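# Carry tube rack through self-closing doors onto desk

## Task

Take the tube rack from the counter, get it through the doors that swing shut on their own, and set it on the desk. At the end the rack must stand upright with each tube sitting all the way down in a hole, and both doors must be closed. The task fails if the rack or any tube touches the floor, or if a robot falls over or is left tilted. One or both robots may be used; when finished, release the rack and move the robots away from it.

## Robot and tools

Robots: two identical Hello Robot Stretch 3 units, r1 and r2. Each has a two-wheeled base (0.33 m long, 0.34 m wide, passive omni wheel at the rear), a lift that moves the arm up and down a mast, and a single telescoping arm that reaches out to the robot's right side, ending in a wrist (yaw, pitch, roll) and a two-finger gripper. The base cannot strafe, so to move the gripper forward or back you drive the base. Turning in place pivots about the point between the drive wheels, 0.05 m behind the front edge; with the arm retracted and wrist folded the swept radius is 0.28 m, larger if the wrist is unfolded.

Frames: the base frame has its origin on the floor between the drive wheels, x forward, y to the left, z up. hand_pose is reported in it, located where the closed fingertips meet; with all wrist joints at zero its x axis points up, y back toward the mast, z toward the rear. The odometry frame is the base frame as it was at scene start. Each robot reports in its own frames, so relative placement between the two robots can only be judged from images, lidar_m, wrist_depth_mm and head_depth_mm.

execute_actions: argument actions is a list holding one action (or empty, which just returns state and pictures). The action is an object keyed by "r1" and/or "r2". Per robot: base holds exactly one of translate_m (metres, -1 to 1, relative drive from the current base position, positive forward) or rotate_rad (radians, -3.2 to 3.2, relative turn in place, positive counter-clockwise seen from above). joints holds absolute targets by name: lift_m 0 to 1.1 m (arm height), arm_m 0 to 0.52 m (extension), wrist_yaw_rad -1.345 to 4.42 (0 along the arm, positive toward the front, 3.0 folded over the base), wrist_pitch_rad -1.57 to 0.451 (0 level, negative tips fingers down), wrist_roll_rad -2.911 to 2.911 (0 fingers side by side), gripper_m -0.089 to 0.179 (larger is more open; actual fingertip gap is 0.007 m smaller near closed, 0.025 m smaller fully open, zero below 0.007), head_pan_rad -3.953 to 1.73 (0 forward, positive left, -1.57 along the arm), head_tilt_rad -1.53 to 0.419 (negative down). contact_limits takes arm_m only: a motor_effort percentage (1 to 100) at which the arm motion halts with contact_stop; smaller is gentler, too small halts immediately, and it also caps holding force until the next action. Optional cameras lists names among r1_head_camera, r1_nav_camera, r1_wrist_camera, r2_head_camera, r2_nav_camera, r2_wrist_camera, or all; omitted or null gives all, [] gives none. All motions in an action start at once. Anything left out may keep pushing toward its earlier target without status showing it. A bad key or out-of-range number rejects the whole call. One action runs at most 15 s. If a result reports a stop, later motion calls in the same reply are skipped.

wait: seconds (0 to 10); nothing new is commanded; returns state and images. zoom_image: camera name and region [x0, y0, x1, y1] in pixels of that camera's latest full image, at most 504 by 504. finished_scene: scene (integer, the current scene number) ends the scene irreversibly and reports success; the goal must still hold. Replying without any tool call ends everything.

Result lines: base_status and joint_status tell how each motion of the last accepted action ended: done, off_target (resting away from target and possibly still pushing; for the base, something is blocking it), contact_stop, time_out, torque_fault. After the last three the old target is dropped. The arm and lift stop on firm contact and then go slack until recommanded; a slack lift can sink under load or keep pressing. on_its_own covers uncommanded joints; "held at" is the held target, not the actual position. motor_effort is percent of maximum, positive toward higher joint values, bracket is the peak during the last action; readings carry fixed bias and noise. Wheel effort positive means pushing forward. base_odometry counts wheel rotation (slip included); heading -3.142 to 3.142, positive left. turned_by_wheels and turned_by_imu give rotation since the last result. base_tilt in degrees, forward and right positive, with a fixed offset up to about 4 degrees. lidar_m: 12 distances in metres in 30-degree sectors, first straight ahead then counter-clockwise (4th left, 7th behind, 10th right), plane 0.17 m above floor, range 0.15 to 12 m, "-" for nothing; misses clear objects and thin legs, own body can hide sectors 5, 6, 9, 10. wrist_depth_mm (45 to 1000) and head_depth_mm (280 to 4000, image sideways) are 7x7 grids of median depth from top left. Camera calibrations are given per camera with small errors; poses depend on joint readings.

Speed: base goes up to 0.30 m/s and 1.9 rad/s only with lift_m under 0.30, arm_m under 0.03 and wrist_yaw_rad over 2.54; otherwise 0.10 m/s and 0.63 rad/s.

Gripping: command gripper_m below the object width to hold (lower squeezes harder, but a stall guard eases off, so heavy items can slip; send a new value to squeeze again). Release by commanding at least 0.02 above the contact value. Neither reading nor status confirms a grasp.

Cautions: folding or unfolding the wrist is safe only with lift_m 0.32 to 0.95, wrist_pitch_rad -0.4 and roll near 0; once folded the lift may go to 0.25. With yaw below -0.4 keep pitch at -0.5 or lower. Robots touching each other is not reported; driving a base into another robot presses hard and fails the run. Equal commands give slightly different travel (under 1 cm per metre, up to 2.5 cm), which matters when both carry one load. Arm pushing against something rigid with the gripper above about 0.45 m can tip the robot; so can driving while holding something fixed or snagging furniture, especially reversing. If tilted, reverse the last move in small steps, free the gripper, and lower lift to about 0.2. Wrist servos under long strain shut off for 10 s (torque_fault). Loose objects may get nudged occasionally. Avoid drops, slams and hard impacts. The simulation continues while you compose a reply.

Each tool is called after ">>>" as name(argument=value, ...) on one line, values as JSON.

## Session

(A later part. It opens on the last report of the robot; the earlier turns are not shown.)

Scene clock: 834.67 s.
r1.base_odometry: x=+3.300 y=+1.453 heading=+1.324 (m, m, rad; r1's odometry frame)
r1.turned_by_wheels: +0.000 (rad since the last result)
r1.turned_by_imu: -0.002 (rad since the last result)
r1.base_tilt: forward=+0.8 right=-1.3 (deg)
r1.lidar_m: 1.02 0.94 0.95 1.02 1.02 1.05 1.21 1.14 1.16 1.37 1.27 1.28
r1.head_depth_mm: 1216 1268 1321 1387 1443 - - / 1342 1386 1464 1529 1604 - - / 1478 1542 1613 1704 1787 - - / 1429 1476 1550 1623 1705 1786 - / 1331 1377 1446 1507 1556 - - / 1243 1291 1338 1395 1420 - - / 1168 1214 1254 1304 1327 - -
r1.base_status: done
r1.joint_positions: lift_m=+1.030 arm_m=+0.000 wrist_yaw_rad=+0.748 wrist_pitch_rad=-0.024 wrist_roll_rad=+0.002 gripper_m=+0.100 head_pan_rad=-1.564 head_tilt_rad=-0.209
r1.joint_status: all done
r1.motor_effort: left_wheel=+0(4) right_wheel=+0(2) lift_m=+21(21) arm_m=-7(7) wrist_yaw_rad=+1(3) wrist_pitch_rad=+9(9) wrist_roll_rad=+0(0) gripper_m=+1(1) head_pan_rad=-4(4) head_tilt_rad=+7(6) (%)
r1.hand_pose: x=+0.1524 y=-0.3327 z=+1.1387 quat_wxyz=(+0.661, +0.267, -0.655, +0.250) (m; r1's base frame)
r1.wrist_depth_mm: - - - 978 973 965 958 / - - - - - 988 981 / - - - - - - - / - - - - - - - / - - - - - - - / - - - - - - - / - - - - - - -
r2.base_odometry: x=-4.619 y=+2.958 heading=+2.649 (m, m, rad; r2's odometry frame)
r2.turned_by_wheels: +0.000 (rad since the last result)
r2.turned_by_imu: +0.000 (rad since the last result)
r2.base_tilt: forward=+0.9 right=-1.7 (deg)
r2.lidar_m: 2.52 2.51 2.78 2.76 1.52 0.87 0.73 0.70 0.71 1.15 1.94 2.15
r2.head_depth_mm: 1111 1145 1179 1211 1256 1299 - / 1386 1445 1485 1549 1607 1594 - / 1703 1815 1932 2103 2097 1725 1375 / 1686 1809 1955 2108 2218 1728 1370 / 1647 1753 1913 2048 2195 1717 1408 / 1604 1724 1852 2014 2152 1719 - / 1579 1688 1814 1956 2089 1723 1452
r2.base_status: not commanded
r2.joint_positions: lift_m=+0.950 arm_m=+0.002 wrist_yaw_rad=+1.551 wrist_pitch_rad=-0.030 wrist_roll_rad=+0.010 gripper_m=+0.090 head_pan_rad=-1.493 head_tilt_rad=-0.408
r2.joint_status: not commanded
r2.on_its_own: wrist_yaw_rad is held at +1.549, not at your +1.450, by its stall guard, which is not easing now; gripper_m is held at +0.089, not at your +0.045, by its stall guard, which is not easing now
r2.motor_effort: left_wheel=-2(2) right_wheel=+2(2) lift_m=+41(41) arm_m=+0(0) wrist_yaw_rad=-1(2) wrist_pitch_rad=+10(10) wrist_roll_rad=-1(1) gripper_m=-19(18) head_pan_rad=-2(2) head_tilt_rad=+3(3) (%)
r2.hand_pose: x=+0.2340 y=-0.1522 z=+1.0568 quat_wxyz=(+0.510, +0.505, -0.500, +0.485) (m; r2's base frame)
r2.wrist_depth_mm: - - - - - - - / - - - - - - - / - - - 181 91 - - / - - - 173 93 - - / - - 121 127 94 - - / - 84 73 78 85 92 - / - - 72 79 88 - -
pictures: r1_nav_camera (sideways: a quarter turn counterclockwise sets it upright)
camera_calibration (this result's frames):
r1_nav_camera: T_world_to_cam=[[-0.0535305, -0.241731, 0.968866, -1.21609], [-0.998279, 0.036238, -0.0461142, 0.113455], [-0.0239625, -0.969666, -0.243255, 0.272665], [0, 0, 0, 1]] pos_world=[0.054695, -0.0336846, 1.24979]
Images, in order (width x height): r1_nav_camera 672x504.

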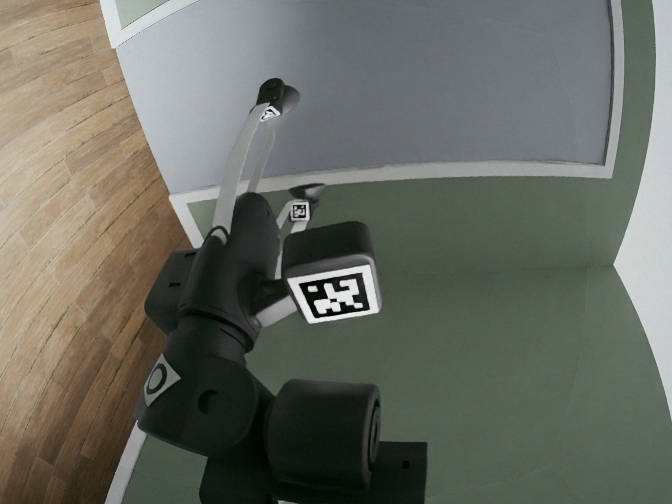

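>>> execute_actions(actions=[{"r2":{"base":{"rotate_rad":1.4},"joints":{"head_pan_rad":0.2,"head_tilt_rad":-0.4}}}], cameras=["r2_nav_camera","r2_head_camera"])

Scene clock: 840.47 s.
r1.base_odometry: x=+3.300 y=+1.453 heading=+1.324 (m, m, rad; r1's odometry frame)
r1.turned_by_wheels: +0.000 (rad since the last result)
r1.turned_by_imu: -0.001 (rad since the last result)
r1.base_tilt: forward=+0.8 right=-1.5 (deg)
r1.lidar_m: 1.02 0.94 0.95 1.02 1.02 1.05 1.21 1.15 1.16 1.37 1.27 1.28
r1.head_depth_mm: 1217 1274 1327 1380 1449 - - / 1338 1390 1467 1535 1599 - - / 1461 1532 1632 1705 1789 - - / 1420 1488 1542 1612 1704 1795 - / 1335 1378 1442 1502 1534 - - / 1251 1292 1341 1379 1418 - - / 1168 1212 1261 1299 1336 - -
r1.base_status: not commanded
r1.joint_positions: lift_m=+1.030 arm_m=+0.000 wrist_yaw_rad=+0.748 wrist_pitch_rad=-0.024 wrist_roll_rad=+0.002 gripper_m=+0.100 head_pan_rad=-1.564 head_tilt_rad=-0.209
r1.joint_status: not commanded
r1.motor_effort: left_wheel=+0(0) right_wheel=+0(1) lift_m=+21(21) arm_m=-6(6) wrist_yaw_rad=+2(1) wrist_pitch_rad=+9(9) wrist_roll_rad=+0(0) gripper_m=+0(1) head_pan_rad=-4(4) head_tilt_rad=+6(6) (%)
r1.hand_pose: x=+0.1524 y=-0.3327 z=+1.1387 quat_wxyz=(+0.661, +0.267, -0.655, +0.250) (m; r1's base frame)
r1.wrist_depth_mm: - - - 984 985 967 953 / - - - - - 973 979 / - - - - - - - / - - - - - - - / - - - - - - - / - - - - - - - / - - - - - - -
r2.base_odometry: x=-4.619 y=+2.958 heading=-2.234 (m, m, rad; r2's odometry frame)
r2.turned_by_wheels: +1.400 (rad since the last result)
r2.turned_by_imu: +1.380 (rad since the last result)
r2.base_tilt: forward=+1.0 right=-1.7 (deg)
r2.lidar_m: 2.76 2.38 0.89 0.75 0.74 0.70 0.93 1.94 2.02 2.60 2.51 2.60
r2.head_depth_mm: 2748 3010 3226 3425 2295 1719 1367 / 2678 2887 3016 3147 2299 1713 1374 / 2595 2813 3023 3195 2315 1729 1374 / 2532 2726 2907 3094 2308 1708 1374 / 2471 2630 2854 3034 2302 1725 1373 / 2373 2573 2626 2910 2289 1724 1376 / 2326 2478 2666 2875 2290 1722 1371
r2.base_status: done
r2.joint_positions: lift_m=+0.950 arm_m=+0.002 wrist_yaw_rad=+1.551 wrist_pitch_rad=-0.030 wrist_roll_rad=+0.010 gripper_m=+0.090 head_pan_rad=+0.193 head_tilt_rad=-0.408
r2.joint_status: all done
r2.on_its_own: wrist_yaw_rad is held at +1.549, not at your +1.450, by its stall guard, which is not easing now; gripper_m is held at +0.089, not at your +0.045, by its stall guard, which is not easing now
r2.motor_effort: left_wheel=-2(4) right_wheel=+3(5) lift_m=+41(41) arm_m=+0(0) wrist_yaw_rad=-1(1) wrist_pitch_rad=+10(10) wrist_roll_rad=-1(1) gripper_m=-18(19) head_pan_rad=+2(31) head_tilt_rad=+3(2) (%)
r2.hand_pose: x=+0.2340 y=-0.1522 z=+1.0568 quat_wxyz=(+0.510, +0.505, -0.500, +0.485) (m; r2's base frame)
r2.wrist_depth_mm: - - - - - - - / - - - - - - - / - - - 178 91 - - / - - - 173 93 - - / - - 121 127 94 - - / - 84 73 78 85 92 - / - - 72 79 88 - -
pictures: r2_head_camera (sideways: a quarter turn clockwise sets it upright), r2_nav_camera (sideways: a quarter turn counterclockwise sets it upright)
camera_calibration (this result's frames):
r2_head_camera: T_world_to_cam=[[-0.338001, -0.0919375, -0.936644, 1.24072], [-0.253046, 0.967447, -0.00364611, 0.0116255], [0.90649, 0.235781, -0.350262, 0.411252], [0, 0, 0, 1]] pos_world=[0.0495108, 0.00585619, 1.3062]
r2_nav_camera: T_world_to_cam=[[0.377946, 0.0826271, 0.922133, -1.16536], [0.188922, -0.981935, 0.0105538, 0.0427747], [0.906347, 0.170223, -0.386729, 0.457217], [0, 0, 0, 1]] pos_world=[0.0179632, 0.0604632, 1.25098]
Images, in order (width x height): r2_head_camera 896x504, r2_nav_camera 672x504.

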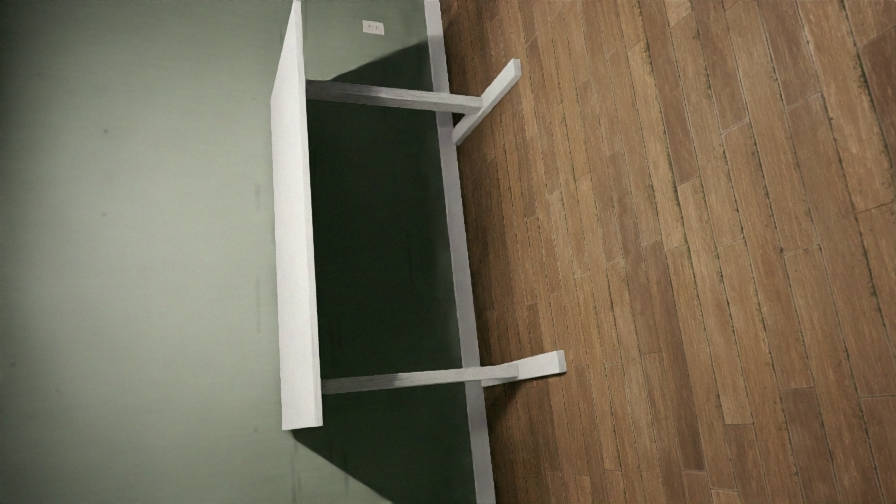

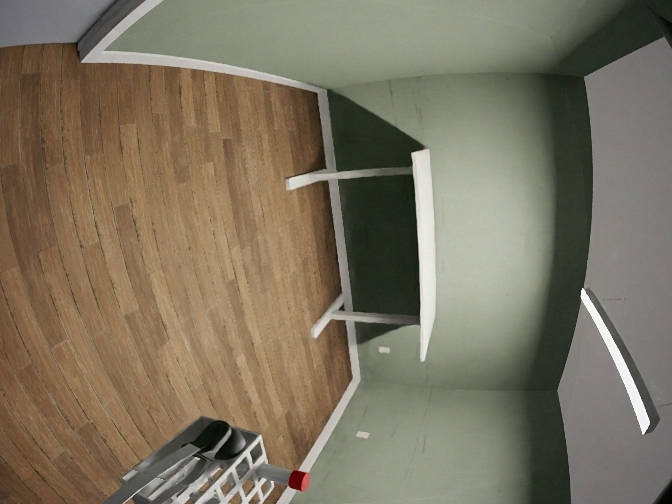

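>>> execute_actions(actions=[{"r2":{"base":{"rotate_rad":0.22},"joints":{"head_pan_rad":0,"head_tilt_rad":-0.6}}}], cameras=[])

>>> execute_actions(actions=[{"r2":{"base":{"translate_m":1.0}},"r1":{"joints":{"lift_m":0.9,"wrist_pitch_rad":-0.4}}}], cameras=[])

>>> execute_actions(actions=[{"r2":{"base":{"translate_m":0.6}},"r1":{"joints":{"wrist_yaw_rad":3.0,"gripper_m":0.03}}}], cameras=["r2_nav_camera","r2_head_camera"])

Scene clock: 845.90 s.
r1.base_odometry: x=+3.300 y=+1.453 heading=+1.324 (m, m, rad; r1's odometry frame)
r1.turned_by_wheels: +0.000 (rad since the last result)
r1.turned_by_imu: -0.001 (rad since the last result)
r1.base_tilt: forward=+0.8 right=-1.6 (deg)
r1.lidar_m: 1.02 0.94 0.95 1.02 1.01 1.05 1.21 1.15 1.16 1.37 1.27 1.28
r1.head_depth_mm: 1217 1263 1323 1375 1443 - - / 1341 1388 1460 1509 1594 - - / 1471 1548 1615 1695 1805 - - / 1413 1479 1539 1624 1719 1786 - / 1333 1382 1437 1496 1543 - - / 1243 1290 1334 1394 1413 - - / 1174 1205 1254 1292 1339 - -
r1.base_status: not commanded
r1.joint_positions: lift_m=+1.030 arm_m=+0.000 wrist_yaw_rad=+0.748 wrist_pitch_rad=-0.024 wrist_roll_rad=+0.002 gripper_m=+0.100 head_pan_rad=-1.564 head_tilt_rad=-0.209
r1.joint_status: not commanded
r1.motor_effort: left_wheel=+0(0) right_wheel=+1(1) lift_m=+21(21) arm_m=-7(6) wrist_yaw_rad=+2(2) wrist_pitch_rad=+9(9) wrist_roll_rad=+0(0) gripper_m=+0(0) head_pan_rad=-4(4) head_tilt_rad=+6(6) (%)
r1.hand_pose: x=+0.1524 y=-0.3327 z=+1.1387 quat_wxyz=(+0.661, +0.267, -0.655, +0.250) (m; r1's base frame)
r1.wrist_depth_mm: - - - 985 975 953 953 / - - - - - - 952 / - - - - - - - / - - - - - - - / - - - - - - - / - - - - - - - / - - - - - - -
r2.base_odometry: x=-4.619 y=+2.958 heading=-2.014 (m, m, rad; r2's odometry frame)
r2.turned_by_wheels: +0.220 (rad since the last result)
r2.turned_by_imu: +0.217 (rad since the last result)
r2.base_tilt: forward=+1.0 right=-1.6 (deg)
r2.lidar_m: 2.38 1.38 0.86 0.73 0.70 0.73 1.24 1.93 2.21 2.51 2.51 2.85
r2.head_depth_mm: 2644 2863 3201 2393 1870 - 1187 / 2608 2914 3101 2407 1818 1439 1219 / 2524 2823 3114 2412 1821 1454 1226 / 2475 2715 2996 2408 1811 1461 1217 / 2403 2685 2952 2418 1827 1459 1223 / 2349 2496 2890 2405 1821 1467 1228 / 2326 2551 2836 2418 1837 1467 1228
r2.base_status: done
r2.joint_positions: lift_m=+0.950 arm_m=+0.002 wrist_yaw_rad=+1.551 wrist_pitch_rad=-0.030 wrist_roll_rad=+0.010 gripper_m=+0.090 head_pan_rad=+0.007 head_tilt_rad=-0.592
r2.joint_status: all done
r2.on_its_own: wrist_yaw_rad is held at +1.549, not at your +1.450, by its stall guard, which is not easing now; gripper_m is held at +0.089, not at your +0.045, by its stall guard, which is not easing now
r2.motor_effort: left_wheel=-2(5) right_wheel=+2(6) lift_m=+41(41) arm_m=+0(0) wrist_yaw_rad=-1(1) wrist_pitch_rad=+10(10) wrist_roll_rad=-1(1) gripper_m=-17(19) head_pan_rad=-3(18) head_tilt_rad=-3(14) (%)
r2.hand_pose: x=+0.2340 y=-0.1522 z=+1.0568 quat_wxyz=(+0.510, +0.505, -0.500, +0.485) (m; r2's base frame)
r2.wrist_depth_mm: - - - - - - - / - - - - - - - / - - - 181 91 - - / - - - 173 94 - - / - - 121 128 94 - - / - 84 73 78 86 92 - / - - 72 79 88 - -
pictures: none
No camera images: the call's "cameras" was empty. Leave "cameras" out to get every camera's image.

Scene clock: 856.83 s.
r1.base_odometry: x=+3.300 y=+1.453 heading=+1.324 (m, m, rad; r1's odometry frame)
r1.turned_by_wheels: +0.000 (rad since the last result)
r1.turned_by_imu: -0.002 (rad since the last result)
r1.base_tilt: forward=+0.8 right=-1.6 (deg)
r1.lidar_m: 1.02 0.94 0.95 1.02 1.01 1.05 1.21 1.14 1.16 1.37 1.27 1.28
r1.head_depth_mm: 1221 1261 1327 1374 1443 1513 1533 / 1341 1391 1463 1520 1606 1692 1639 / 1477 1538 1625 1711 1787 1901 1652 / 1426 1486 1543 1617 1686 1790 1656 / 1331 1372 1435 1507 1570 1652 1652 / 1251 1288 1332 1399 1448 1502 1559 / 1165 1222 1257 1299 1356 1410 1481
r1.base_status: not commanded
r1.joint_positions: lift_m=+0.900 arm_m=+0.000 wrist_yaw_rad=+0.748 wrist_pitch_rad=-0.413 wrist_roll_rad=+0.002 gripper_m=+0.100 head_pan_rad=-1.564 head_tilt_rad=-0.209
r1.joint_status: all done
r1.motor_effort: left_wheel=+0(0) right_wheel=+1(1) lift_m=+17(18) arm_m=-6(6) wrist_yaw_rad=+1(2) wrist_pitch_rad=+5(9) wrist_roll_rad=+0(0) gripper_m=+0(1) head_pan_rad=-4(4) head_tilt_rad=+6(6) (%)
r1.hand_pose: x=+0.1316 y=-0.3104 z=+0.9142 quat_wxyz=(+0.697, +0.388, -0.592, +0.117) (m; r1's base frame)
r1.wrist_depth_mm: - - - - - 951 947 / - - - - - - - / - - - - - - - / - - - - - - - / - - - - - - - / - - - - - - - / - - - - - - -
r2.base_odometry: x=-5.048 y=+2.055 heading=-2.014 (m, m, rad; r2's odometry frame)
r2.turned_by_wheels: +0.000 (rad since the last result)
r2.turned_by_imu: +0.004 (rad since the last result)
r2.base_tilt: forward=+0.9 right=-1.7 (deg)
r2.lidar_m: 1.88 1.43 1.10 0.94 0.94 1.16 1.80 2.89 2.61 2.23 2.22 1.80
r2.head_depth_mm: 1733 1715 2187 2190 1876 - 1192 / 1689 1722 2126 2285 1807 1443 1221 / 1664 1727 2063 2269 1813 1467 1223 / 1608 1704 2001 2205 1826 1467 1226 / 1578 1666 1948 2169 1823 1468 1223 / 1554 1624 1892 2097 1762 1471 1230 / 1513 1586 1399 2051 1824 1468 1230
r2.base_status: done
r2.joint_positions: lift_m=+0.950 arm_m=+0.002 wrist_yaw_rad=+1.551 wrist_pitch_rad=-0.030 wrist_roll_rad=+0.010 gripper_m=+0.090 head_pan_rad=+0.007 head_tilt_rad=-0.592
r2.joint_status: not commanded
r2.on_its_own: wrist_yaw_rad is held at +1.549, not at your +1.450, by its stall guard, which is not easing now; gripper_m is held at +0.089, not at your +0.045, by its stall guard, which is not easing now
r2.motor_effort: left_wheel=-2(3) right_wheel=+2(6) lift_m=+41(41) arm_m=+0(0) wrist_yaw_rad=-1(0) wrist_pitch_rad=+10(10) wrist_roll_rad=-1(1) gripper_m=-19(18) head_pan_rad=-3(3) head_tilt_rad=-3(4) (%)
r2.hand_pose: x=+0.2340 y=-0.1522 z=+1.0568 quat_wxyz=(+0.510, +0.505, -0.500, +0.485) (m; r2's base frame)
r2.wrist_depth_mm: - - - - - - - / - - - - - - - / - - - 181 90 - - / - - - 173 94 - - / - - 120 128 94 - - / - 84 73 78 86 92 - / - - 72 79 88 - -
pictures: none
No camera images: the call's "cameras" was empty. Leave "cameras" out to get every camera's image.

Scene clock: 863.80 s.
r1.base_odometry: x=+3.300 y=+1.453 heading=+1.324 (m, m, rad; r1's odometry frame)
r1.turned_by_wheels: +0.000 (rad since the last result)
r1.turned_by_imu: -0.002 (rad since the last result)
r1.base_tilt: forward=+0.9 right=-1.5 (deg)
r1.lidar_m: 1.02 0.94 0.95 1.02 1.01 1.05 1.21 1.14 1.15 1.37 1.27 1.28
r1.head_depth_mm: 1225 1265 1325 1371 1443 1513 1549 / 1343 1392 1459 1536 1603 1695 1640 / 1468 1538 1592 1686 1787 1895 1646 / 1423 1480 1548 1623 1698 1801 1653 / 1327 1386 1446 1509 1572 1635 1634 / 1243 1294 1337 1385 1446 1499 1561 / 1166 1217 1262 1304 1354 1413 1481
r1.base_status: not commanded
r1.joint_positions: lift_m=+0.900 arm_m=+0.000 wrist_yaw_rad=+2.997 wrist_pitch_rad=-0.413 wrist_roll_rad=+0.002 gripper_m=+0.030 head_pan_rad=-1.564 head_tilt_rad=-0.209
r1.joint_status: all done
r1.motor_effort: left_wheel=+0(0) right_wheel=+1(1) lift_m=+17(17) arm_m=-6(6) wrist_yaw_rad=+3(1) wrist_pitch_rad=+5(4) wrist_roll_rad=+0(0) gripper_m=-1(79) head_pan_rad=-4(4) head_tilt_rad=+6(6) (%)
r1.hand_pose: x=+0.0113 y=+0.0774 z=+0.9142 quat_wxyz=(+0.195, +0.701, +0.094, +0.679) (m; r1's base frame)
r1.wrist_depth_mm: 784 - - - 993 826 728 / 841 - - - - 881 763 / 889 - - - - 939 810 / 924 - - - - - 843 / 981 - - - - - 904 / - - - - - - 973 / - - - - - - -
r2.base_odometry: x=-5.305 y=+1.513 heading=-2.014 (m, m, rad; r2's odometry frame)
r2.turned_by_wheels: +0.000 (rad since the last result)
r2.turned_by_imu: +0.002 (rad since the last result)
r2.base_tilt: forward=+1.0 right=-1.7 (deg)
r2.lidar_m: 1.31 0.90 1.30 1.10 1.10 1.26 2.13 3.46 2.41 2.06 2.05 1.25
r2.head_depth_mm: 1184 1301 919 726 1831 - 1193 / 1154 1268 922 693 1808 1435 1221 / 1128 1253 922 660 1759 1462 1221 / 1103 1219 926 663 1729 1465 1224 / 1076 1189 930 634 1696 1464 1226 / 1053 1156 932 634 1651 1460 1226 / 1032 1133 937 636 1610 1433 1219
r2.base_status: done
r2.joint_positions: lift_m=+0.950 arm_m=+0.002 wrist_yaw_rad=+1.551 wrist_pitch_rad=-0.030 wrist_roll_rad=+0.010 gripper_m=+0.090 head_pan_rad=+0.007 head_tilt_rad=-0.592
r2.joint_status: not commanded
r2.on_its_own: wrist_yaw_rad is held at +1.549, not at your +1.450, by its stall guard, which is not easing now; gripper_m is held at +0.089, not at your +0.045, by its stall guard, which is not easing now
r2.motor_effort: left_wheel=-2(2) right_wheel=+2(7) lift_m=+41(41) arm_m=+0(0) wrist_yaw_rad=+0(1) wrist_pitch_rad=+10(10) wrist_roll_rad=-1(1) gripper_m=-19(18) head_pan_rad=-1(2) head_tilt_rad=-3(3) (%)
r2.hand_pose: x=+0.2340 y=-0.1522 z=+1.0568 quat_wxyz=(+0.510, +0.505, -0.500, +0.485) (m; r2's base frame)
r2.wrist_depth_mm: - - - - - - - / - - - - - - - / - - - 181 91 - - / 968 916 794 172 94 837 841 / 514 549 120 128 94 647 - / 786 84 73 78 85 92 - / 796 - 72 79 88 - -
pictures: r2_head_camera (sideways: a quarter turn clockwise sets it upright), r2_nav_camera (sideways: a quarter turn counterclockwise sets it upright)
camera_calibration (this result's frames):
r2_head_camera: T_world_to_cam=[[-0.514941, -0.0291021, -0.856731, 1.13755], [-0.0695851, 0.997544, 0.00793896, -0.00457559], [0.854397, 0.0637038, -0.515702, 0.626849], [0, 0, 0, 1]] pos_world=[0.0498732, -0.00226332, 1.29788]
r2_nav_camera: T_world_to_cam=[[0.549185, 0.0125497, 0.835607, -1.05354], [0.00626883, -0.999921, 0.0108974, 0.0434442], [0.835677, -0.000746409, -0.54922, 0.669082], [0, 0, 0, 1]] pos_world=[0.0191803, 0.0571618, 1.24735]
Images, in order (width x height): r2_head_camera 896x504, r2_nav_camera 672x504.

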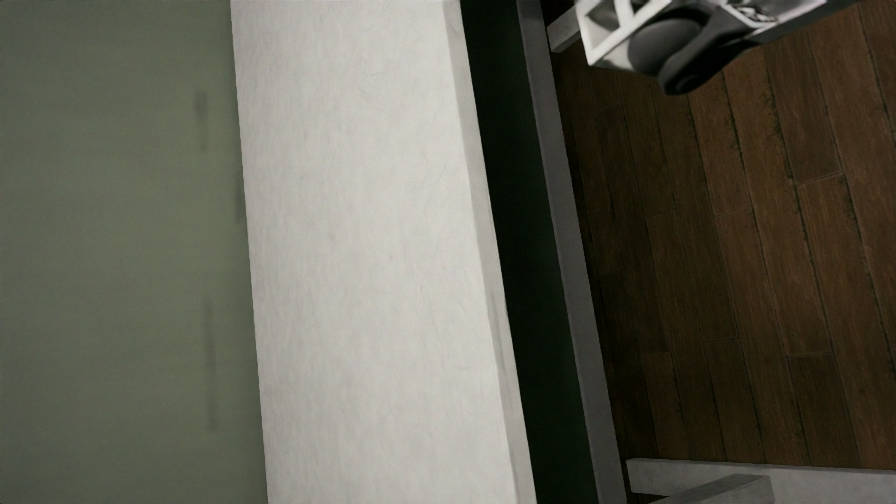

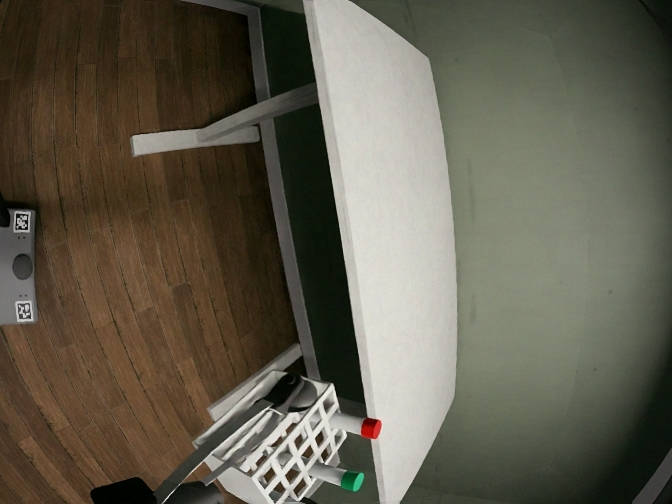

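>>> execute_actions(actions=[{"r2":{"base":{"translate_m":0.3},"joints":{"lift_m":1.0,"head_tilt_rad":-0.9}}}], cameras=["r2_head_camera","r2_wrist_camera"])

Scene clock: 874.37 s.
r1.base_odometry: x=+3.300 y=+1.453 heading=+1.324 (m, m, rad; r1's odometry frame)
r1.turned_by_wheels: +0.000 (rad since the last result)
r1.turned_by_imu: -0.002 (rad since the last result)
r1.base_tilt: forward=+0.9 right=-1.7 (deg)
r1.lidar_m: 1.02 0.94 0.95 1.02 1.01 1.05 1.21 1.14 1.15 1.37 1.27 1.28
r1.head_depth_mm: 1224 1265 1320 1378 1440 1521 1568 / 1332 1389 1450 1529 1599 1688 1651 / 1478 1536 1627 1702 1775 1873 1645 / 1418 1487 1561 1627 1685 1774 1656 / 1329 1379 1436 1499 1550 1632 1633 / 1248 1291 1340 1395 1442 1502 1555 / 1169 1207 1255 1307 1352 1413 1458
r1.base_status: not commanded
r1.joint_positions: lift_m=+0.900 arm_m=+0.000 wrist_yaw_rad=+2.997 wrist_pitch_rad=-0.413 wrist_roll_rad=+0.002 gripper_m=+0.030 head_pan_rad=-1.564 head_tilt_rad=-0.209
r1.joint_status: not commanded
r1.motor_effort: left_wheel=+0(0) right_wheel=+1(0) lift_m=+18(17) arm_m=-6(6) wrist_yaw_rad=+3(3) wrist_pitch_rad=+5(4) wrist_roll_rad=+0(0) gripper_m=+1(1) head_pan_rad=-4(4) head_tilt_rad=+6(6) (%)
r1.hand_pose: x=+0.0113 y=+0.0774 z=+0.9142 quat_wxyz=(+0.195, +0.701, +0.094, +0.679) (m; r1's base frame)
r1.wrist_depth_mm: 785 - - - - 816 709 / 849 - - - - 888 766 / 897 - - - - 959 809 / 956 - - - - - 851 / 982 - - - - - 913 / - - - - - - 977 / - - - - - - -
r2.base_odometry: x=-5.434 y=+1.242 heading=-2.014 (m, m, rad; r2's odometry frame)
r2.turned_by_wheels: +0.000 (rad since the last result)
r2.turned_by_imu: +0.001 (rad since the last result)
r2.base_tilt: forward=+0.9 right=-1.6 (deg)
r2.lidar_m: 1.02 1.02 0.68 1.19 1.19 1.36 2.41 3.75 2.31 1.97 1.97 1.01
r2.head_depth_mm: 884 653 548 409 1398 1240 1101 / 888 656 520 430 1367 1242 1103 / 868 659 522 432 1344 1251 1101 / 859 664 524 432 394 1255 1108 / 844 666 526 434 386 1254 1109 / 833 670 528 436 380 1256 1111 / 822 674 530 437 372 1234 1105
r2.base_status: done
r2.joint_positions: lift_m=+1.000 arm_m=+0.002 wrist_yaw_rad=+1.551 wrist_pitch_rad=-0.030 wrist_roll_rad=+0.010 gripper_m=+0.090 head_pan_rad=+0.007 head_tilt_rad=-0.888
r2.joint_status: all done
r2.on_its_own: wrist_yaw_rad is held at +1.549, not at your +1.450, by its stall guard, which is not easing now; gripper_m is held at +0.089, not at your +0.045, by its stall guard, which is not easing now
r2.motor_effort: left_wheel=-2(3) right_wheel=+2(6) lift_m=+43(40) arm_m=-1(0) wrist_yaw_rad=-2(2) wrist_pitch_rad=+10(10) wrist_roll_rad=-1(1) gripper_m=-19(18) head_pan_rad=-2(3) head_tilt_rad=-4(20) (%)
r2.hand_pose: x=+0.2340 y=-0.1522 z=+1.1067 quat_wxyz=(+0.510, +0.505, -0.500, +0.485) (m; r2's base frame)
r2.wrist_depth_mm: 766 857 897 950 - - - / 792 857 956 947 - - - / 845 884 936 181 90 - - / 832 898 953 173 94 - - / 680 713 121 127 94 683 613 / 458 84 73 78 86 92 434 / 352 328 72 79 88 312 333
pictures: r2_head_camera (sideways: a quarter turn clockwise sets it upright), r2_wrist_camera
camera_calibration (this result's frames):
r2_head_camera: T_world_to_cam=[[-0.742486, -0.0305681, -0.669164, 0.894447], [-0.0643393, 0.997594, 0.025818, -0.0278776], [0.666765, 0.0622231, -0.742666, 0.923233], [0, 0, 0, 1]] pos_world=[0.0467416, -0.0022943, 1.2849]
r2_wrist_camera: T_world_to_cam=[[0.0313152, -0.999499, -0.00456356, -0.15], [-0.204506, -0.00193801, -0.978863, 1.16144], [0.978364, 0.0315866, -0.204464, 0.161697], [0, 0, 0, 1]] pos_world=[0.08402, -0.152782, 1.16927]
Images, in order (width x height): r2_head_camera 896x504, r2_wrist_camera 644x364.

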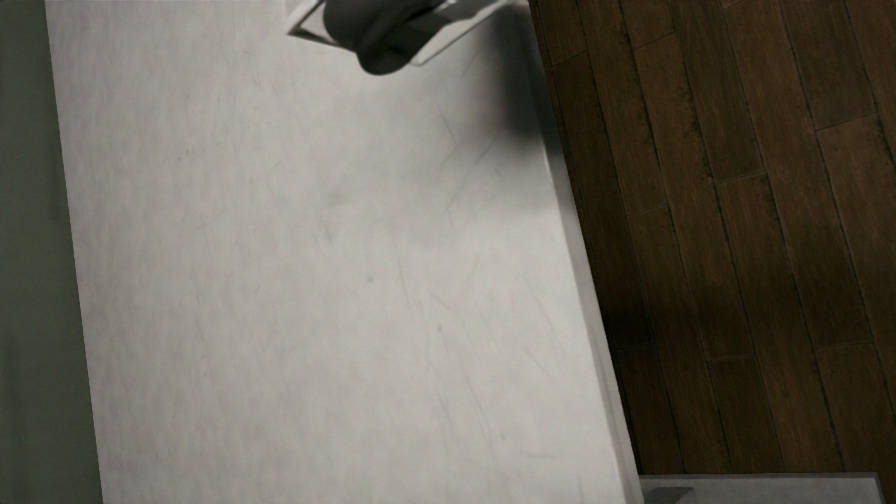

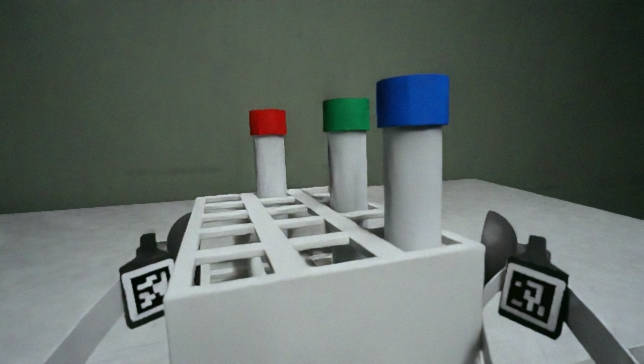

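>>> execute_actions(actions=[{"r2":{"base":{"translate_m":0.13}}}], cameras=[])

>>> execute_actions(actions=[{"r2":{"joints":{"lift_m":0.94}}}], cameras=["r2_head_camera","r2_nav_camera"])

Scene clock: 880.50 s.
r1.base_odometry: x=+3.300 y=+1.453 heading=+1.324 (m, m, rad; r1's odometry frame)
r1.turned_by_wheels: +0.000 (rad since the last result)
r1.turned_by_imu: -0.001 (rad since the last result)
r1.base_tilt: forward=+0.8 right=-1.6 (deg)
r1.lidar_m: 1.03 0.94 0.95 1.02 1.01 1.05 1.21 1.14 1.15 1.37 1.27 1.28
r1.head_depth_mm: 1228 1267 1314 1379 1435 1506 1543 / 1346 1396 1452 1536 1605 1704 1640 / 1481 1537 1609 1711 1785 1887 1650 / 1438 1476 1550 1627 1704 1788 1665 / 1332 1387 1432 1500 1567 1629 1634 / 1244 1289 1339 1379 1448 1499 1582 / 1170 1206 1260 1309 1351 1408 1455
r1.base_status: not commanded
r1.joint_positions: lift_m=+0.900 arm_m=+0.000 wrist_yaw_rad=+2.997 wrist_pitch_rad=-0.413 wrist_roll_rad=+0.002 gripper_m=+0.030 head_pan_rad=-1.564 head_tilt_rad=-0.209
r1.joint_status: not commanded
r1.motor_effort: left_wheel=+0(0) right_wheel=+1(1) lift_m=+17(17) arm_m=-6(6) wrist_yaw_rad=+2(3) wrist_pitch_rad=+5(5) wrist_roll_rad=+0(0) gripper_m=+0(0) head_pan_rad=-4(4) head_tilt_rad=+6(6) (%)
r1.hand_pose: x=+0.0113 y=+0.0774 z=+0.9142 quat_wxyz=(+0.195, +0.701, +0.094, +0.679) (m; r1's base frame)
r1.wrist_depth_mm: 780 - - - 997 851 724 / 836 - - - - 899 776 / 883 - - - - 954 798 / 944 - - - - - 870 / 975 - - - - - 909 / - - - - - - 984 / - - - - - - -
r2.base_odometry: x=-5.490 y=+1.124 heading=-2.015 (m, m, rad; r2's odometry frame)
r2.turned_by_wheels: +0.000 (rad since the last result)
r2.turned_by_imu: +0.000 (rad since the last result)
r2.base_tilt: forward=+1.0 right=-1.6 (deg)
r2.lidar_m: 0.90 0.89 0.60 1.23 1.22 1.40 2.54 3.88 2.26 1.94 0.94 0.91
r2.head_depth_mm: 809 652 550 408 366 325 1098 / 805 657 519 430 367 320 1087 / 786 659 521 432 368 320 1065 / 781 663 523 433 369 321 1058 / 766 665 526 434 370 322 300 / 747 670 529 436 371 323 296 / 728 674 531 438 373 324 292
r2.base_status: done
r2.joint_positions: lift_m=+1.000 arm_m=+0.002 wrist_yaw_rad=+1.551 wrist_pitch_rad=-0.030 wrist_roll_rad=+0.010 gripper_m=+0.090 head_pan_rad=+0.007 head_tilt_rad=-0.889
r2.joint_status: not commanded
r2.on_its_own: wrist_yaw_rad is held at +1.549, not at your +1.450, by its stall guard, which is not easing now; gripper_m is held at +0.089, not at your +0.045, by its stall guard, which is not easing now
r2.motor_effort: left_wheel=-2(3) right_wheel=+2(6) lift_m=+43(43) arm_m=+0(0) wrist_yaw_rad=+0(2) wrist_pitch_rad=+10(10) wrist_roll_rad=-1(1) gripper_m=-18(17) head_pan_rad=-4(3) head_tilt_rad=-4(4) (%)
r2.hand_pose: x=+0.2340 y=-0.1522 z=+1.1067 quat_wxyz=(+0.510, +0.505, -0.500, +0.485) (m; r2's base frame)
r2.wrist_depth_mm: 701 741 785 838 879 982 - / 688 760 790 850 898 - - / 722 756 795 181 90 - - / 750 802 823 173 93 - - / 660 717 120 127 94 685 623 / 455 84 73 78 85 92 432 / 354 325 72 79 88 310 330
pictures: none
No camera images: the call's "cameras" was empty. Leave "cameras" out to get every camera's image.

Scene clock: 881.87 s.
r1.base_odometry: x=+3.300 y=+1.453 heading=+1.324 (m, m, rad; r1's odometry frame)
r1.turned_by_wheels: +0.000 (rad since the last result)
r1.turned_by_imu: +0.000 (rad since the last result)
r1.base_tilt: forward=+0.9 right=-1.4 (deg)
r1.lidar_m: 1.02 0.94 0.95 1.02 1.01 1.04 1.21 1.15 1.16 1.37 1.27 1.28
r1.head_depth_mm: 1220 1269 1322 1374 1445 1526 1539 / 1341 1407 1460 1526 1590 1683 1652 / 1471 1532 1624 1703 1793 1893 1644 / 1434 1492 1559 1630 1708 1771 1662 / 1330 1371 1441 1510 1556 1638 1635 / 1249 1293 1332 1393 1440 1509 1552 / 1170 1206 1254 1305 1346 1414 1463
r1.base_status: not commanded
r1.joint_positions: lift_m=+0.900 arm_m=+0.000 wrist_yaw_rad=+2.997 wrist_pitch_rad=-0.413 wrist_roll_rad=+0.002 gripper_m=+0.030 head_pan_rad=-1.564 head_tilt_rad=-0.209
r1.joint_status: not commanded
r1.motor_effort: left_wheel=+0(0) right_wheel=+0(0) lift_m=+17(17) arm_m=-6(6) wrist_yaw_rad=+3(3) wrist_pitch_rad=+5(5) wrist_roll_rad=+0(0) gripper_m=-1(0) head_pan_rad=-4(4) head_tilt_rad=+6(6) (%)
r1.hand_pose: x=+0.0113 y=+0.0774 z=+0.9142 quat_wxyz=(+0.195, +0.701, +0.094, +0.679) (m; r1's base frame)
r1.wrist_depth_mm: 771 - - - - 834 718 / 817 - - - - 876 771 / 890 - - - - 948 803 / 911 - - - - - 861 / 984 - - - - - 892 / - - - - - - 969 / - - - - - - -
r2.base_odometry: x=-5.490 y=+1.124 heading=-2.015 (m, m, rad; r2's odometry frame)
r2.turned_by_wheels: +0.000 (rad since the last result)
r2.turned_by_imu: +0.000 (rad since the last result)
r2.base_tilt: forward=+0.9 right=-1.7 (deg)
r2.lidar_m: 0.90 0.90 0.60 1.22 1.23 1.40 2.54 3.87 2.27 1.94 0.94 0.90
r2.head_depth_mm: 811 653 518 305 344 322 1098 / 805 655 519 440 366 320 1084 / 787 659 522 431 368 321 1070 / 777 663 525 432 369 321 1053 / 766 666 526 434 370 322 300 / 746 670 528 436 371 323 296 / 731 672 530 437 372 324 291
r2.base_status: not commanded
r2.joint_positions: lift_m=+0.940 arm_m=+0.002 wrist_yaw_rad=+1.551 wrist_pitch_rad=-0.030 wrist_roll_rad=+0.010 gripper_m=+0.090 head_pan_rad=+0.007 head_tilt_rad=-0.889
r2.joint_status: all done
r2.on_its_own: wrist_yaw_rad is held at +1.549, not at your +1.450, by its stall guard, which is not easing now; gripper_m is held at +0.089, not at your +0.045, by its stall guard, which is not easing now
r2.motor_effort: left_wheel=-2(1) right_wheel=+2(2) lift_m=+24(44) arm_m=+0(1) wrist_yaw_rad=+0(1) wrist_pitch_rad=+10(10) wrist_roll_rad=-1(1) gripper_m=-18(19) head_pan_rad=-2(3) head_tilt_rad=-4(4) (%)
r2.hand_pose: x=+0.2340 y=-0.1522 z=+1.0474 quat_wxyz=(+0.510, +0.505, -0.500, +0.485) (m; r2's base frame)
r2.wrist_depth_mm: 708 719 772 838 901 989 - / 711 745 799 842 903 - - / 726 792 821 181 91 - - / 738 784 725 173 94 785 - / 488 533 120 127 94 500 451 / 333 84 73 78 86 92 316 / 265 241 72 79 87 231 245
pictures: r2_head_camera (sideways: a quarter turn clockwise sets it upright), r2_nav_camera (sideways: a quarter turn counterclockwise sets it upright)
camera_calibration (this result's frames):
r2_head_camera: T_world_to_cam=[[-0.742587, -0.0305686, -0.669052, 0.894301], [-0.0643351, 0.997594, 0.0258267, -0.0278889], [0.666653, 0.062222, -0.742767, 0.923364], [0, 0, 0, 1]] pos_world=[0.046739, -0.00229433, 1.2849]
r2_nav_camera: T_world_to_cam=[[0.769175, 0.0139558, 0.638886, -0.798488], [0.00927461, -0.9999, 0.0106758, 0.0437185], [0.638971, -0.00228616, -0.769228, 0.956451], [0, 0, 0, 1]] pos_world=[0.00262756, 0.0570443, 1.2454]
Images, in order (width x height): r2_head_camera 896x504, r2_nav_camera 672x504.

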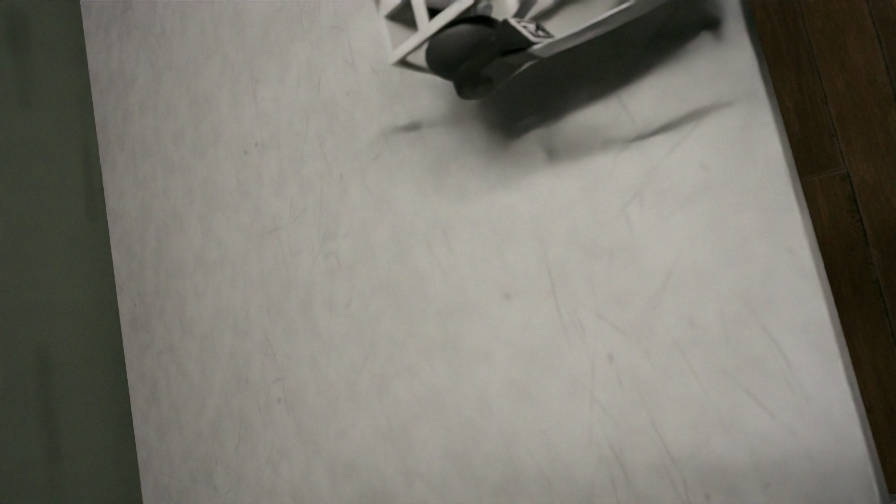

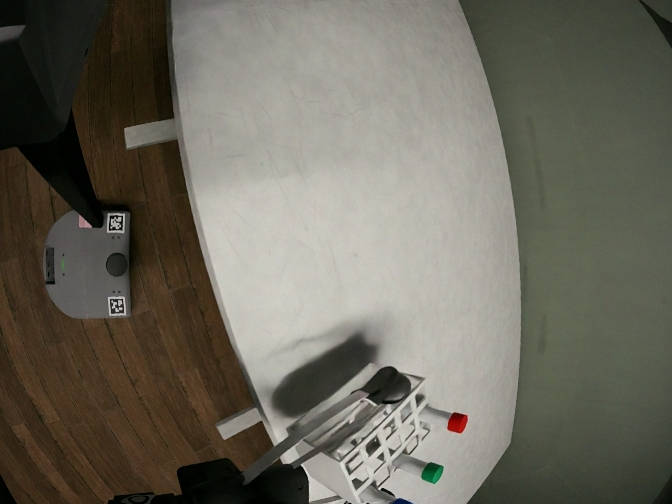

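>>> execute_actions(actions=[{"r2":{"joints":{"lift_m":0.9}}}], cameras=[])

>>> execute_actions(actions=[{"r2":{"joints":{"lift_m":0.87}}}], cameras=["r2_nav_camera"])

>>> execute_actions(actions=[{"r2":{"joints":{"lift_m":0.84}}}], cameras=["r2_nav_camera"])

Scene clock: 886.00 s.
r1.base_odometry: x=+3.300 y=+1.453 heading=+1.324 (m, m, rad; r1's odometry frame)
r1.turned_by_wheels: +0.000 (rad since the last result)
r1.turned_by_imu: -0.001 (rad since the last result)
r1.base_tilt: forward=+0.7 right=-1.5 (deg)
r1.lidar_m: 1.02 0.94 0.95 1.02 1.01 1.05 1.20 1.14 1.15 1.37 1.27 1.28
r1.head_depth_mm: 1219 1260 1321 1383 1430 1517 1545 / 1342 1396 1455 1525 1601 1674 1647 / 1483 1535 1608 1702 1786 1880 1652 / 1434 1484 1552 1621 1706 1777 1658 / 1337 1382 1441 1501 1570 1645 1643 / 1249 1284 1340 1387 1463 1494 1568 / 1164 1210 1260 1301 1349 1412 1480
r1.base_status: not commanded
r1.joint_positions: lift_m=+0.900 arm_m=+0.000 wrist_yaw_rad=+2.997 wrist_pitch_rad=-0.413 wrist_roll_rad=+0.002 gripper_m=+0.030 head_pan_rad=-1.564 head_tilt_rad=-0.209
r1.joint_status: not commanded
r1.motor_effort: left_wheel=+0(0) right_wheel=+1(0) lift_m=+17(17) arm_m=-6(6) wrist_yaw_rad=+3(3) wrist_pitch_rad=+5(5) wrist_roll_rad=+0(0) gripper_m=-1(0) head_pan_rad=-4(4) head_tilt_rad=+6(6) (%)
r1.hand_pose: x=+0.0113 y=+0.0774 z=+0.9142 quat_wxyz=(+0.195, +0.701, +0.094, +0.679) (m; r1's base frame)
r1.wrist_depth_mm: 795 - - - 994 843 717 / 829 - - - - 882 764 / 902 - - - - 969 803 / 929 - - - - - 841 / 984 - - - - - 923 / - - - - - - 956 / - - - - - - -
r2.base_odometry: x=-5.490 y=+1.124 heading=-2.015 (m, m, rad; r2's odometry frame)
r2.turned_by_wheels: +0.000 (rad since the last result)
r2.turned_by_imu: +0.000 (rad since the last result)
r2.base_tilt: forward=+1.0 right=-1.7 (deg)
r2.lidar_m: 0.89 0.89 0.60 1.22 1.23 1.40 2.54 3.89 2.27 1.94 0.94 0.91
r2.head_depth_mm: 810 653 517 343 337 319 1099 / 807 656 520 430 360 320 1085 / 786 660 522 431 368 320 1073 / 779 663 524 432 369 322 1058 / 764 667 525 434 370 322 300 / 746 670 528 436 371 323 295 / 729 675 531 437 372 324 292
r2.base_status: not commanded
r2.joint_positions: lift_m=+0.900 arm_m=+0.002 wrist_yaw_rad=+1.551 wrist_pitch_rad=-0.030 wrist_roll_rad=+0.010 gripper_m=+0.090 head_pan_rad=+0.007 head_tilt_rad=-0.889
r2.joint_status: all done
r2.on_its_own: wrist_yaw_rad is held at +1.549, not at your +1.450, by its stall guard, which is not easing now; gripper_m is held at +0.089, not at your +0.045, by its stall guard, which is not easing now
r2.motor_effort: left_wheel=-1(1) right_wheel=+2(2) lift_m=+24(27) arm_m=+0(1) wrist_yaw_rad=-2(1) wrist_pitch_rad=+10(10) wrist_roll_rad=-1(1) gripper_m=-18(18) head_pan_rad=-2(2) head_tilt_rad=-4(4) (%)
r2.hand_pose: x=+0.2340 y=-0.1522 z=+1.0074 quat_wxyz=(+0.510, +0.505, -0.500, +0.485) (m; r2's base frame)
r2.wrist_depth_mm: 679 733 789 822 915 955 - / 715 765 795 829 910 978 - / 748 782 806 181 90 - - / 677 673 562 173 93 617 609 / 368 401 120 127 94 382 339 / 253 84 73 78 86 92 243 / 201 182 72 79 88 174 186
pictures: none
No camera images: the call's "cameras" was empty. Leave "cameras" out to get every camera's image.

Scene clock: 887.07 s.
r1.base_odometry: x=+3.300 y=+1.453 heading=+1.324 (m, m, rad; r1's odometry frame)
r1.turned_by_wheels: +0.000 (rad since the last result)
r1.turned_by_imu: +0.000 (rad since the last result)
r1.base_tilt: forward=+0.7 right=-1.3 (deg)
r1.lidar_m: 1.02 0.94 0.95 1.03 1.01 1.05 1.21 1.14 1.16 1.37 1.27 1.28
r1.head_depth_mm: 1220 1277 1318 1380 1440 1518 1548 / 1334 1395 1450 1539 1608 1683 1657 / 1479 1540 1617 1697 1783 1887 1660 / 1411 1475 1549 1636 1698 1772 1662 / 1333 1387 1446 1499 1556 1627 1643 / 1243 1298 1344 1384 1438 1512 1575 / 1176 1210 1253 1305 1360 1403 1465
r1.base_status: not commanded
r1.joint_positions: lift_m=+0.900 arm_m=+0.000 wrist_yaw_rad=+2.997 wrist_pitch_rad=-0.413 wrist_roll_rad=+0.002 gripper_m=+0.030 head_pan_rad=-1.564 head_tilt_rad=-0.209
r1.joint_status: not commanded
r1.motor_effort: left_wheel=+0(0) right_wheel=+1(1) lift_m=+17(17) arm_m=-6(5) wrist_yaw_rad=+3(3) wrist_pitch_rad=+5(5) wrist_roll_rad=+0(0) gripper_m=+0(1) head_pan_rad=-4(3) head_tilt_rad=+6(7) (%)
r1.hand_pose: x=+0.0113 y=+0.0774 z=+0.9142 quat_wxyz=(+0.195, +0.701, +0.094, +0.679) (m; r1's base frame)
r1.wrist_depth_mm: 790 - - - 985 833 721 / 822 - - - - 894 751 / 894 - - - - 960 794 / 930 - - - - - 846 / 985 - - - - - 917 / - - - - - - 977 / - - - - - - -
r2.base_odometry: x=-5.490 y=+1.124 heading=-2.015 (m, m, rad; r2's odometry frame)
r2.turned_by_wheels: +0.000 (rad since the last result)
r2.turned_by_imu: +0.000 (rad since the last result)
r2.base_tilt: forward=+0.9 right=-1.7 (deg)
r2.lidar_m: 0.90 0.89 0.60 1.23 1.22 1.40 2.54 3.88 2.26 1.94 0.94 0.91
r2.head_depth_mm: 809 653 518 353 329 323 1099 / 805 656 521 430 359 320 1087 / 786 661 522 431 368 320 1070 / 780 664 524 433 369 322 1053 / 764 667 526 434 370 322 300 / 748 671 527 436 371 323 296 / 729 673 531 437 372 324 292
r2.base_status: not commanded
r2.joint_positions: lift_m=+0.871 arm_m=+0.002 wrist_yaw_rad=+1.551 wrist_pitch_rad=+0.045 wrist_roll_rad=+0.017 gripper_m=+0.090 head_pan_rad=+0.007 head_tilt_rad=-0.889
r2.joint_status: all done
r2.on_its_own: wrist_yaw_rad is held at +1.549, not at your +1.450, by its stall guard, which is not easing now; gripper_m is held at +0.089, not at your +0.045, by its stall guard, which is not easing now
r2.motor_effort: left_wheel=-1(2) right_wheel=+3(3) lift_m=+16(23) arm_m=+0(1) wrist_yaw_rad=+0(1) wrist_pitch_rad=-16(17) wrist_roll_rad=-5(6) gripper_m=-18(18) head_pan_rad=-3(3) head_tilt_rad=-4(4) (%)
r2.hand_pose: x=+0.2357 y=-0.1523 z=+0.9968 quat_wxyz=(+0.490, +0.488, -0.520, +0.502) (m; r2's base frame)
r2.wrist_depth_mm: 713 762 808 852 908 992 - / 718 770 811 863 911 - - / 741 793 804 176 91 - - / 752 774 806 156 93 802 - / 401 446 127 116 92 404 357 / 250 229 73 79 87 94 232 / 192 169 74 81 89 164 171
pictures: r2_nav_camera (sideways: a quarter turn counterclockwise sets it upright)
camera_calibration (this result's frames):
r2_nav_camera: T_world_to_cam=[[0.769175, 0.0139558, 0.638886, -0.798488], [0.00927462, -0.9999, 0.0106758, 0.0437185], [0.638971, -0.00228615, -0.769228, 0.956451], [0, 0, 0, 1]] pos_world=[0.00262756, 0.0570443, 1.2454]
Images, in order (width x height): r2_nav_camera 672x504.

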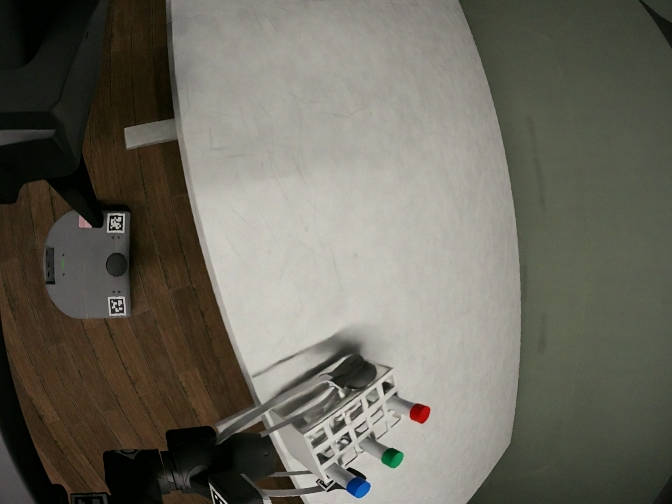

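Scene clock: 887.53 s.
r1.base_odometry: x=+3.300 y=+1.453 heading=+1.324 (m, m, rad; r1's odometry frame)
r1.turned_by_wheels: +0.000 (rad since the last result)
r1.turned_by_imu: +0.000 (rad since the last result)
r1.base_tilt: forward=+0.9 right=-1.3 (deg)
r1.lidar_m: 1.02 0.94 0.95 1.03 1.01 1.05 1.21 1.14 1.16 1.36 1.27 1.28
r1.head_depth_mm: 1232 1267 1322 1372 1436 1500 1540 / 1344 1401 1461 1521 1604 1701 1644 / 1472 1533 1620 1694 1784 1892 1658 / 1425 1487 1563 1623 1698 1783 1673 / 1334 1376 1432 1497 1566 1626 1643 / 1251 1281 1336 1376 1440 1505 1569 / 1165 1207 1254 1309 1358 1410 1471
r1.base_status: not commanded
r1.joint_positions: lift_m=+0.900 arm_m=+0.000 wrist_yaw_rad=+2.997 wrist_pitch_rad=-0.413 wrist_roll_rad=+0.002 gripper_m=+0.030 head_pan_rad=-1.564 head_tilt_rad=-0.209
r1.joint_status: not commanded
r1.motor_effort: left_wheel=+0(0) right_wheel=+1(1) lift_m=+17(17) arm_m=-6(6) wrist_yaw_rad=+2(3) wrist_pitch_rad=+5(5) wrist_roll_rad=+0(0) gripper_m=+0(0) head_pan_rad=-5(4) head_tilt_rad=+6(7) (%)
r1.hand_pose: x=+0.0113 y=+0.0774 z=+0.9142 quat_wxyz=(+0.195, +0.701, +0.094, +0.679) (m; r1's base frame)
r1.wrist_depth_mm: 795 - - - 995 839 729 / 832 - - - - 898 770 / 883 - - - - 947 812 / 944 - - - - - 854 / 967 - - - - - 902 / - - - - - - 992 / - - - - - - -
r2.base_odometry: x=-5.490 y=+1.124 heading=-2.015 (m, m, rad; r2's odometry frame)
r2.turned_by_wheels: +0.000 (rad since the last result)
r2.turned_by_imu: +0.000 (rad since the last result)
r2.base_tilt: forward=+0.9 right=-1.6 (deg)
r2.lidar_m: 0.90 0.89 0.60 1.23 1.22 1.40 2.54 3.87 2.27 1.93 0.94 0.91
r2.head_depth_mm: 809 653 517 353 332 323 1102 / 807 657 520 431 360 320 1089 / 787 659 522 432 368 321 1074 / 781 665 524 433 369 321 1055 / 766 666 525 435 370 322 300 / 746 670 529 436 371 323 296 / 730 673 530 438 372 324 292
r2.base_status: not commanded
r2.joint_positions: lift_m=+0.868 arm_m=+0.002 wrist_yaw_rad=+1.551 wrist_pitch_rad=+0.055 wrist_roll_rad=+0.017 gripper_m=+0.090 head_pan_rad=+0.007 head_tilt_rad=-0.889
r2.joint_status: lift_m contact_stop (moved -0.003 of -0.031)
r2.on_its_own: wrist_yaw_rad is held at +1.549, not at your +1.450, by its stall guard, which is not easing now; gripper_m is held at +0.089, not at your +0.045, by its stall guard, which is not easing now; lift_m is slack since a contact_stop, until your next command for it (your +0.840 is given up)
r2.motor_effort: left_wheel=-1(1) right_wheel=+3(3) lift_m=+33(36) arm_m=-1(0) wrist_yaw_rad=-1(0) wrist_pitch_rad=-19(22) wrist_roll_rad=-5(5) gripper_m=-18(17) head_pan_rad=-3(2) head_tilt_rad=-4(4) (%)
r2.hand_pose: x=+0.2358 y=-0.1523 z=+0.9965 quat_wxyz=(+0.487, +0.485, -0.522, +0.505) (m; r2's base frame)
r2.wrist_depth_mm: 714 750 779 848 919 975 - / 730 780 835 863 898 - - / 724 785 816 181 93 - - / 740 765 824 154 95 860 - / 408 424 120 112 94 413 361 / 250 230 74 80 88 94 235 / 192 169 74 82 90 163 172
pictures: r2_nav_camera (sideways: a quarter turn counterclockwise sets it upright)
camera_calibration (this result's frames):
r2_nav_camera: T_world_to_cam=[[0.769198, 0.0139561, 0.638858, -0.798452], [0.00927516, -0.9999, 0.0106757, 0.0437186], [0.638943, -0.00228625, -0.769251, 0.956481], [0, 0, 0, 1]] pos_world=[0.0026255, 0.0570443, 1.2454]
Images, in order (width x height): r2_nav_camera 672x504.

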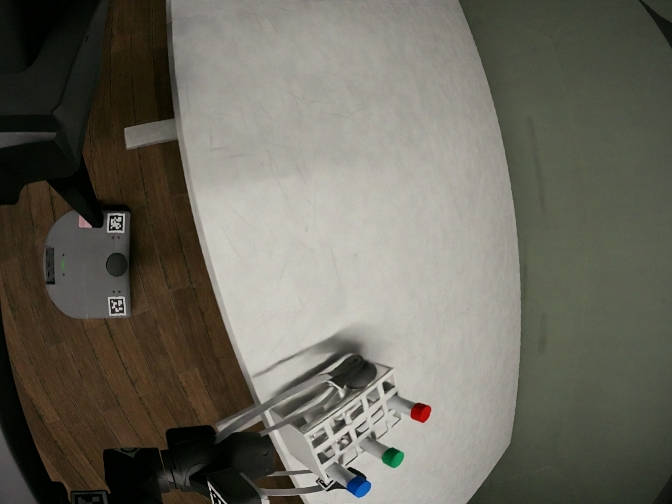

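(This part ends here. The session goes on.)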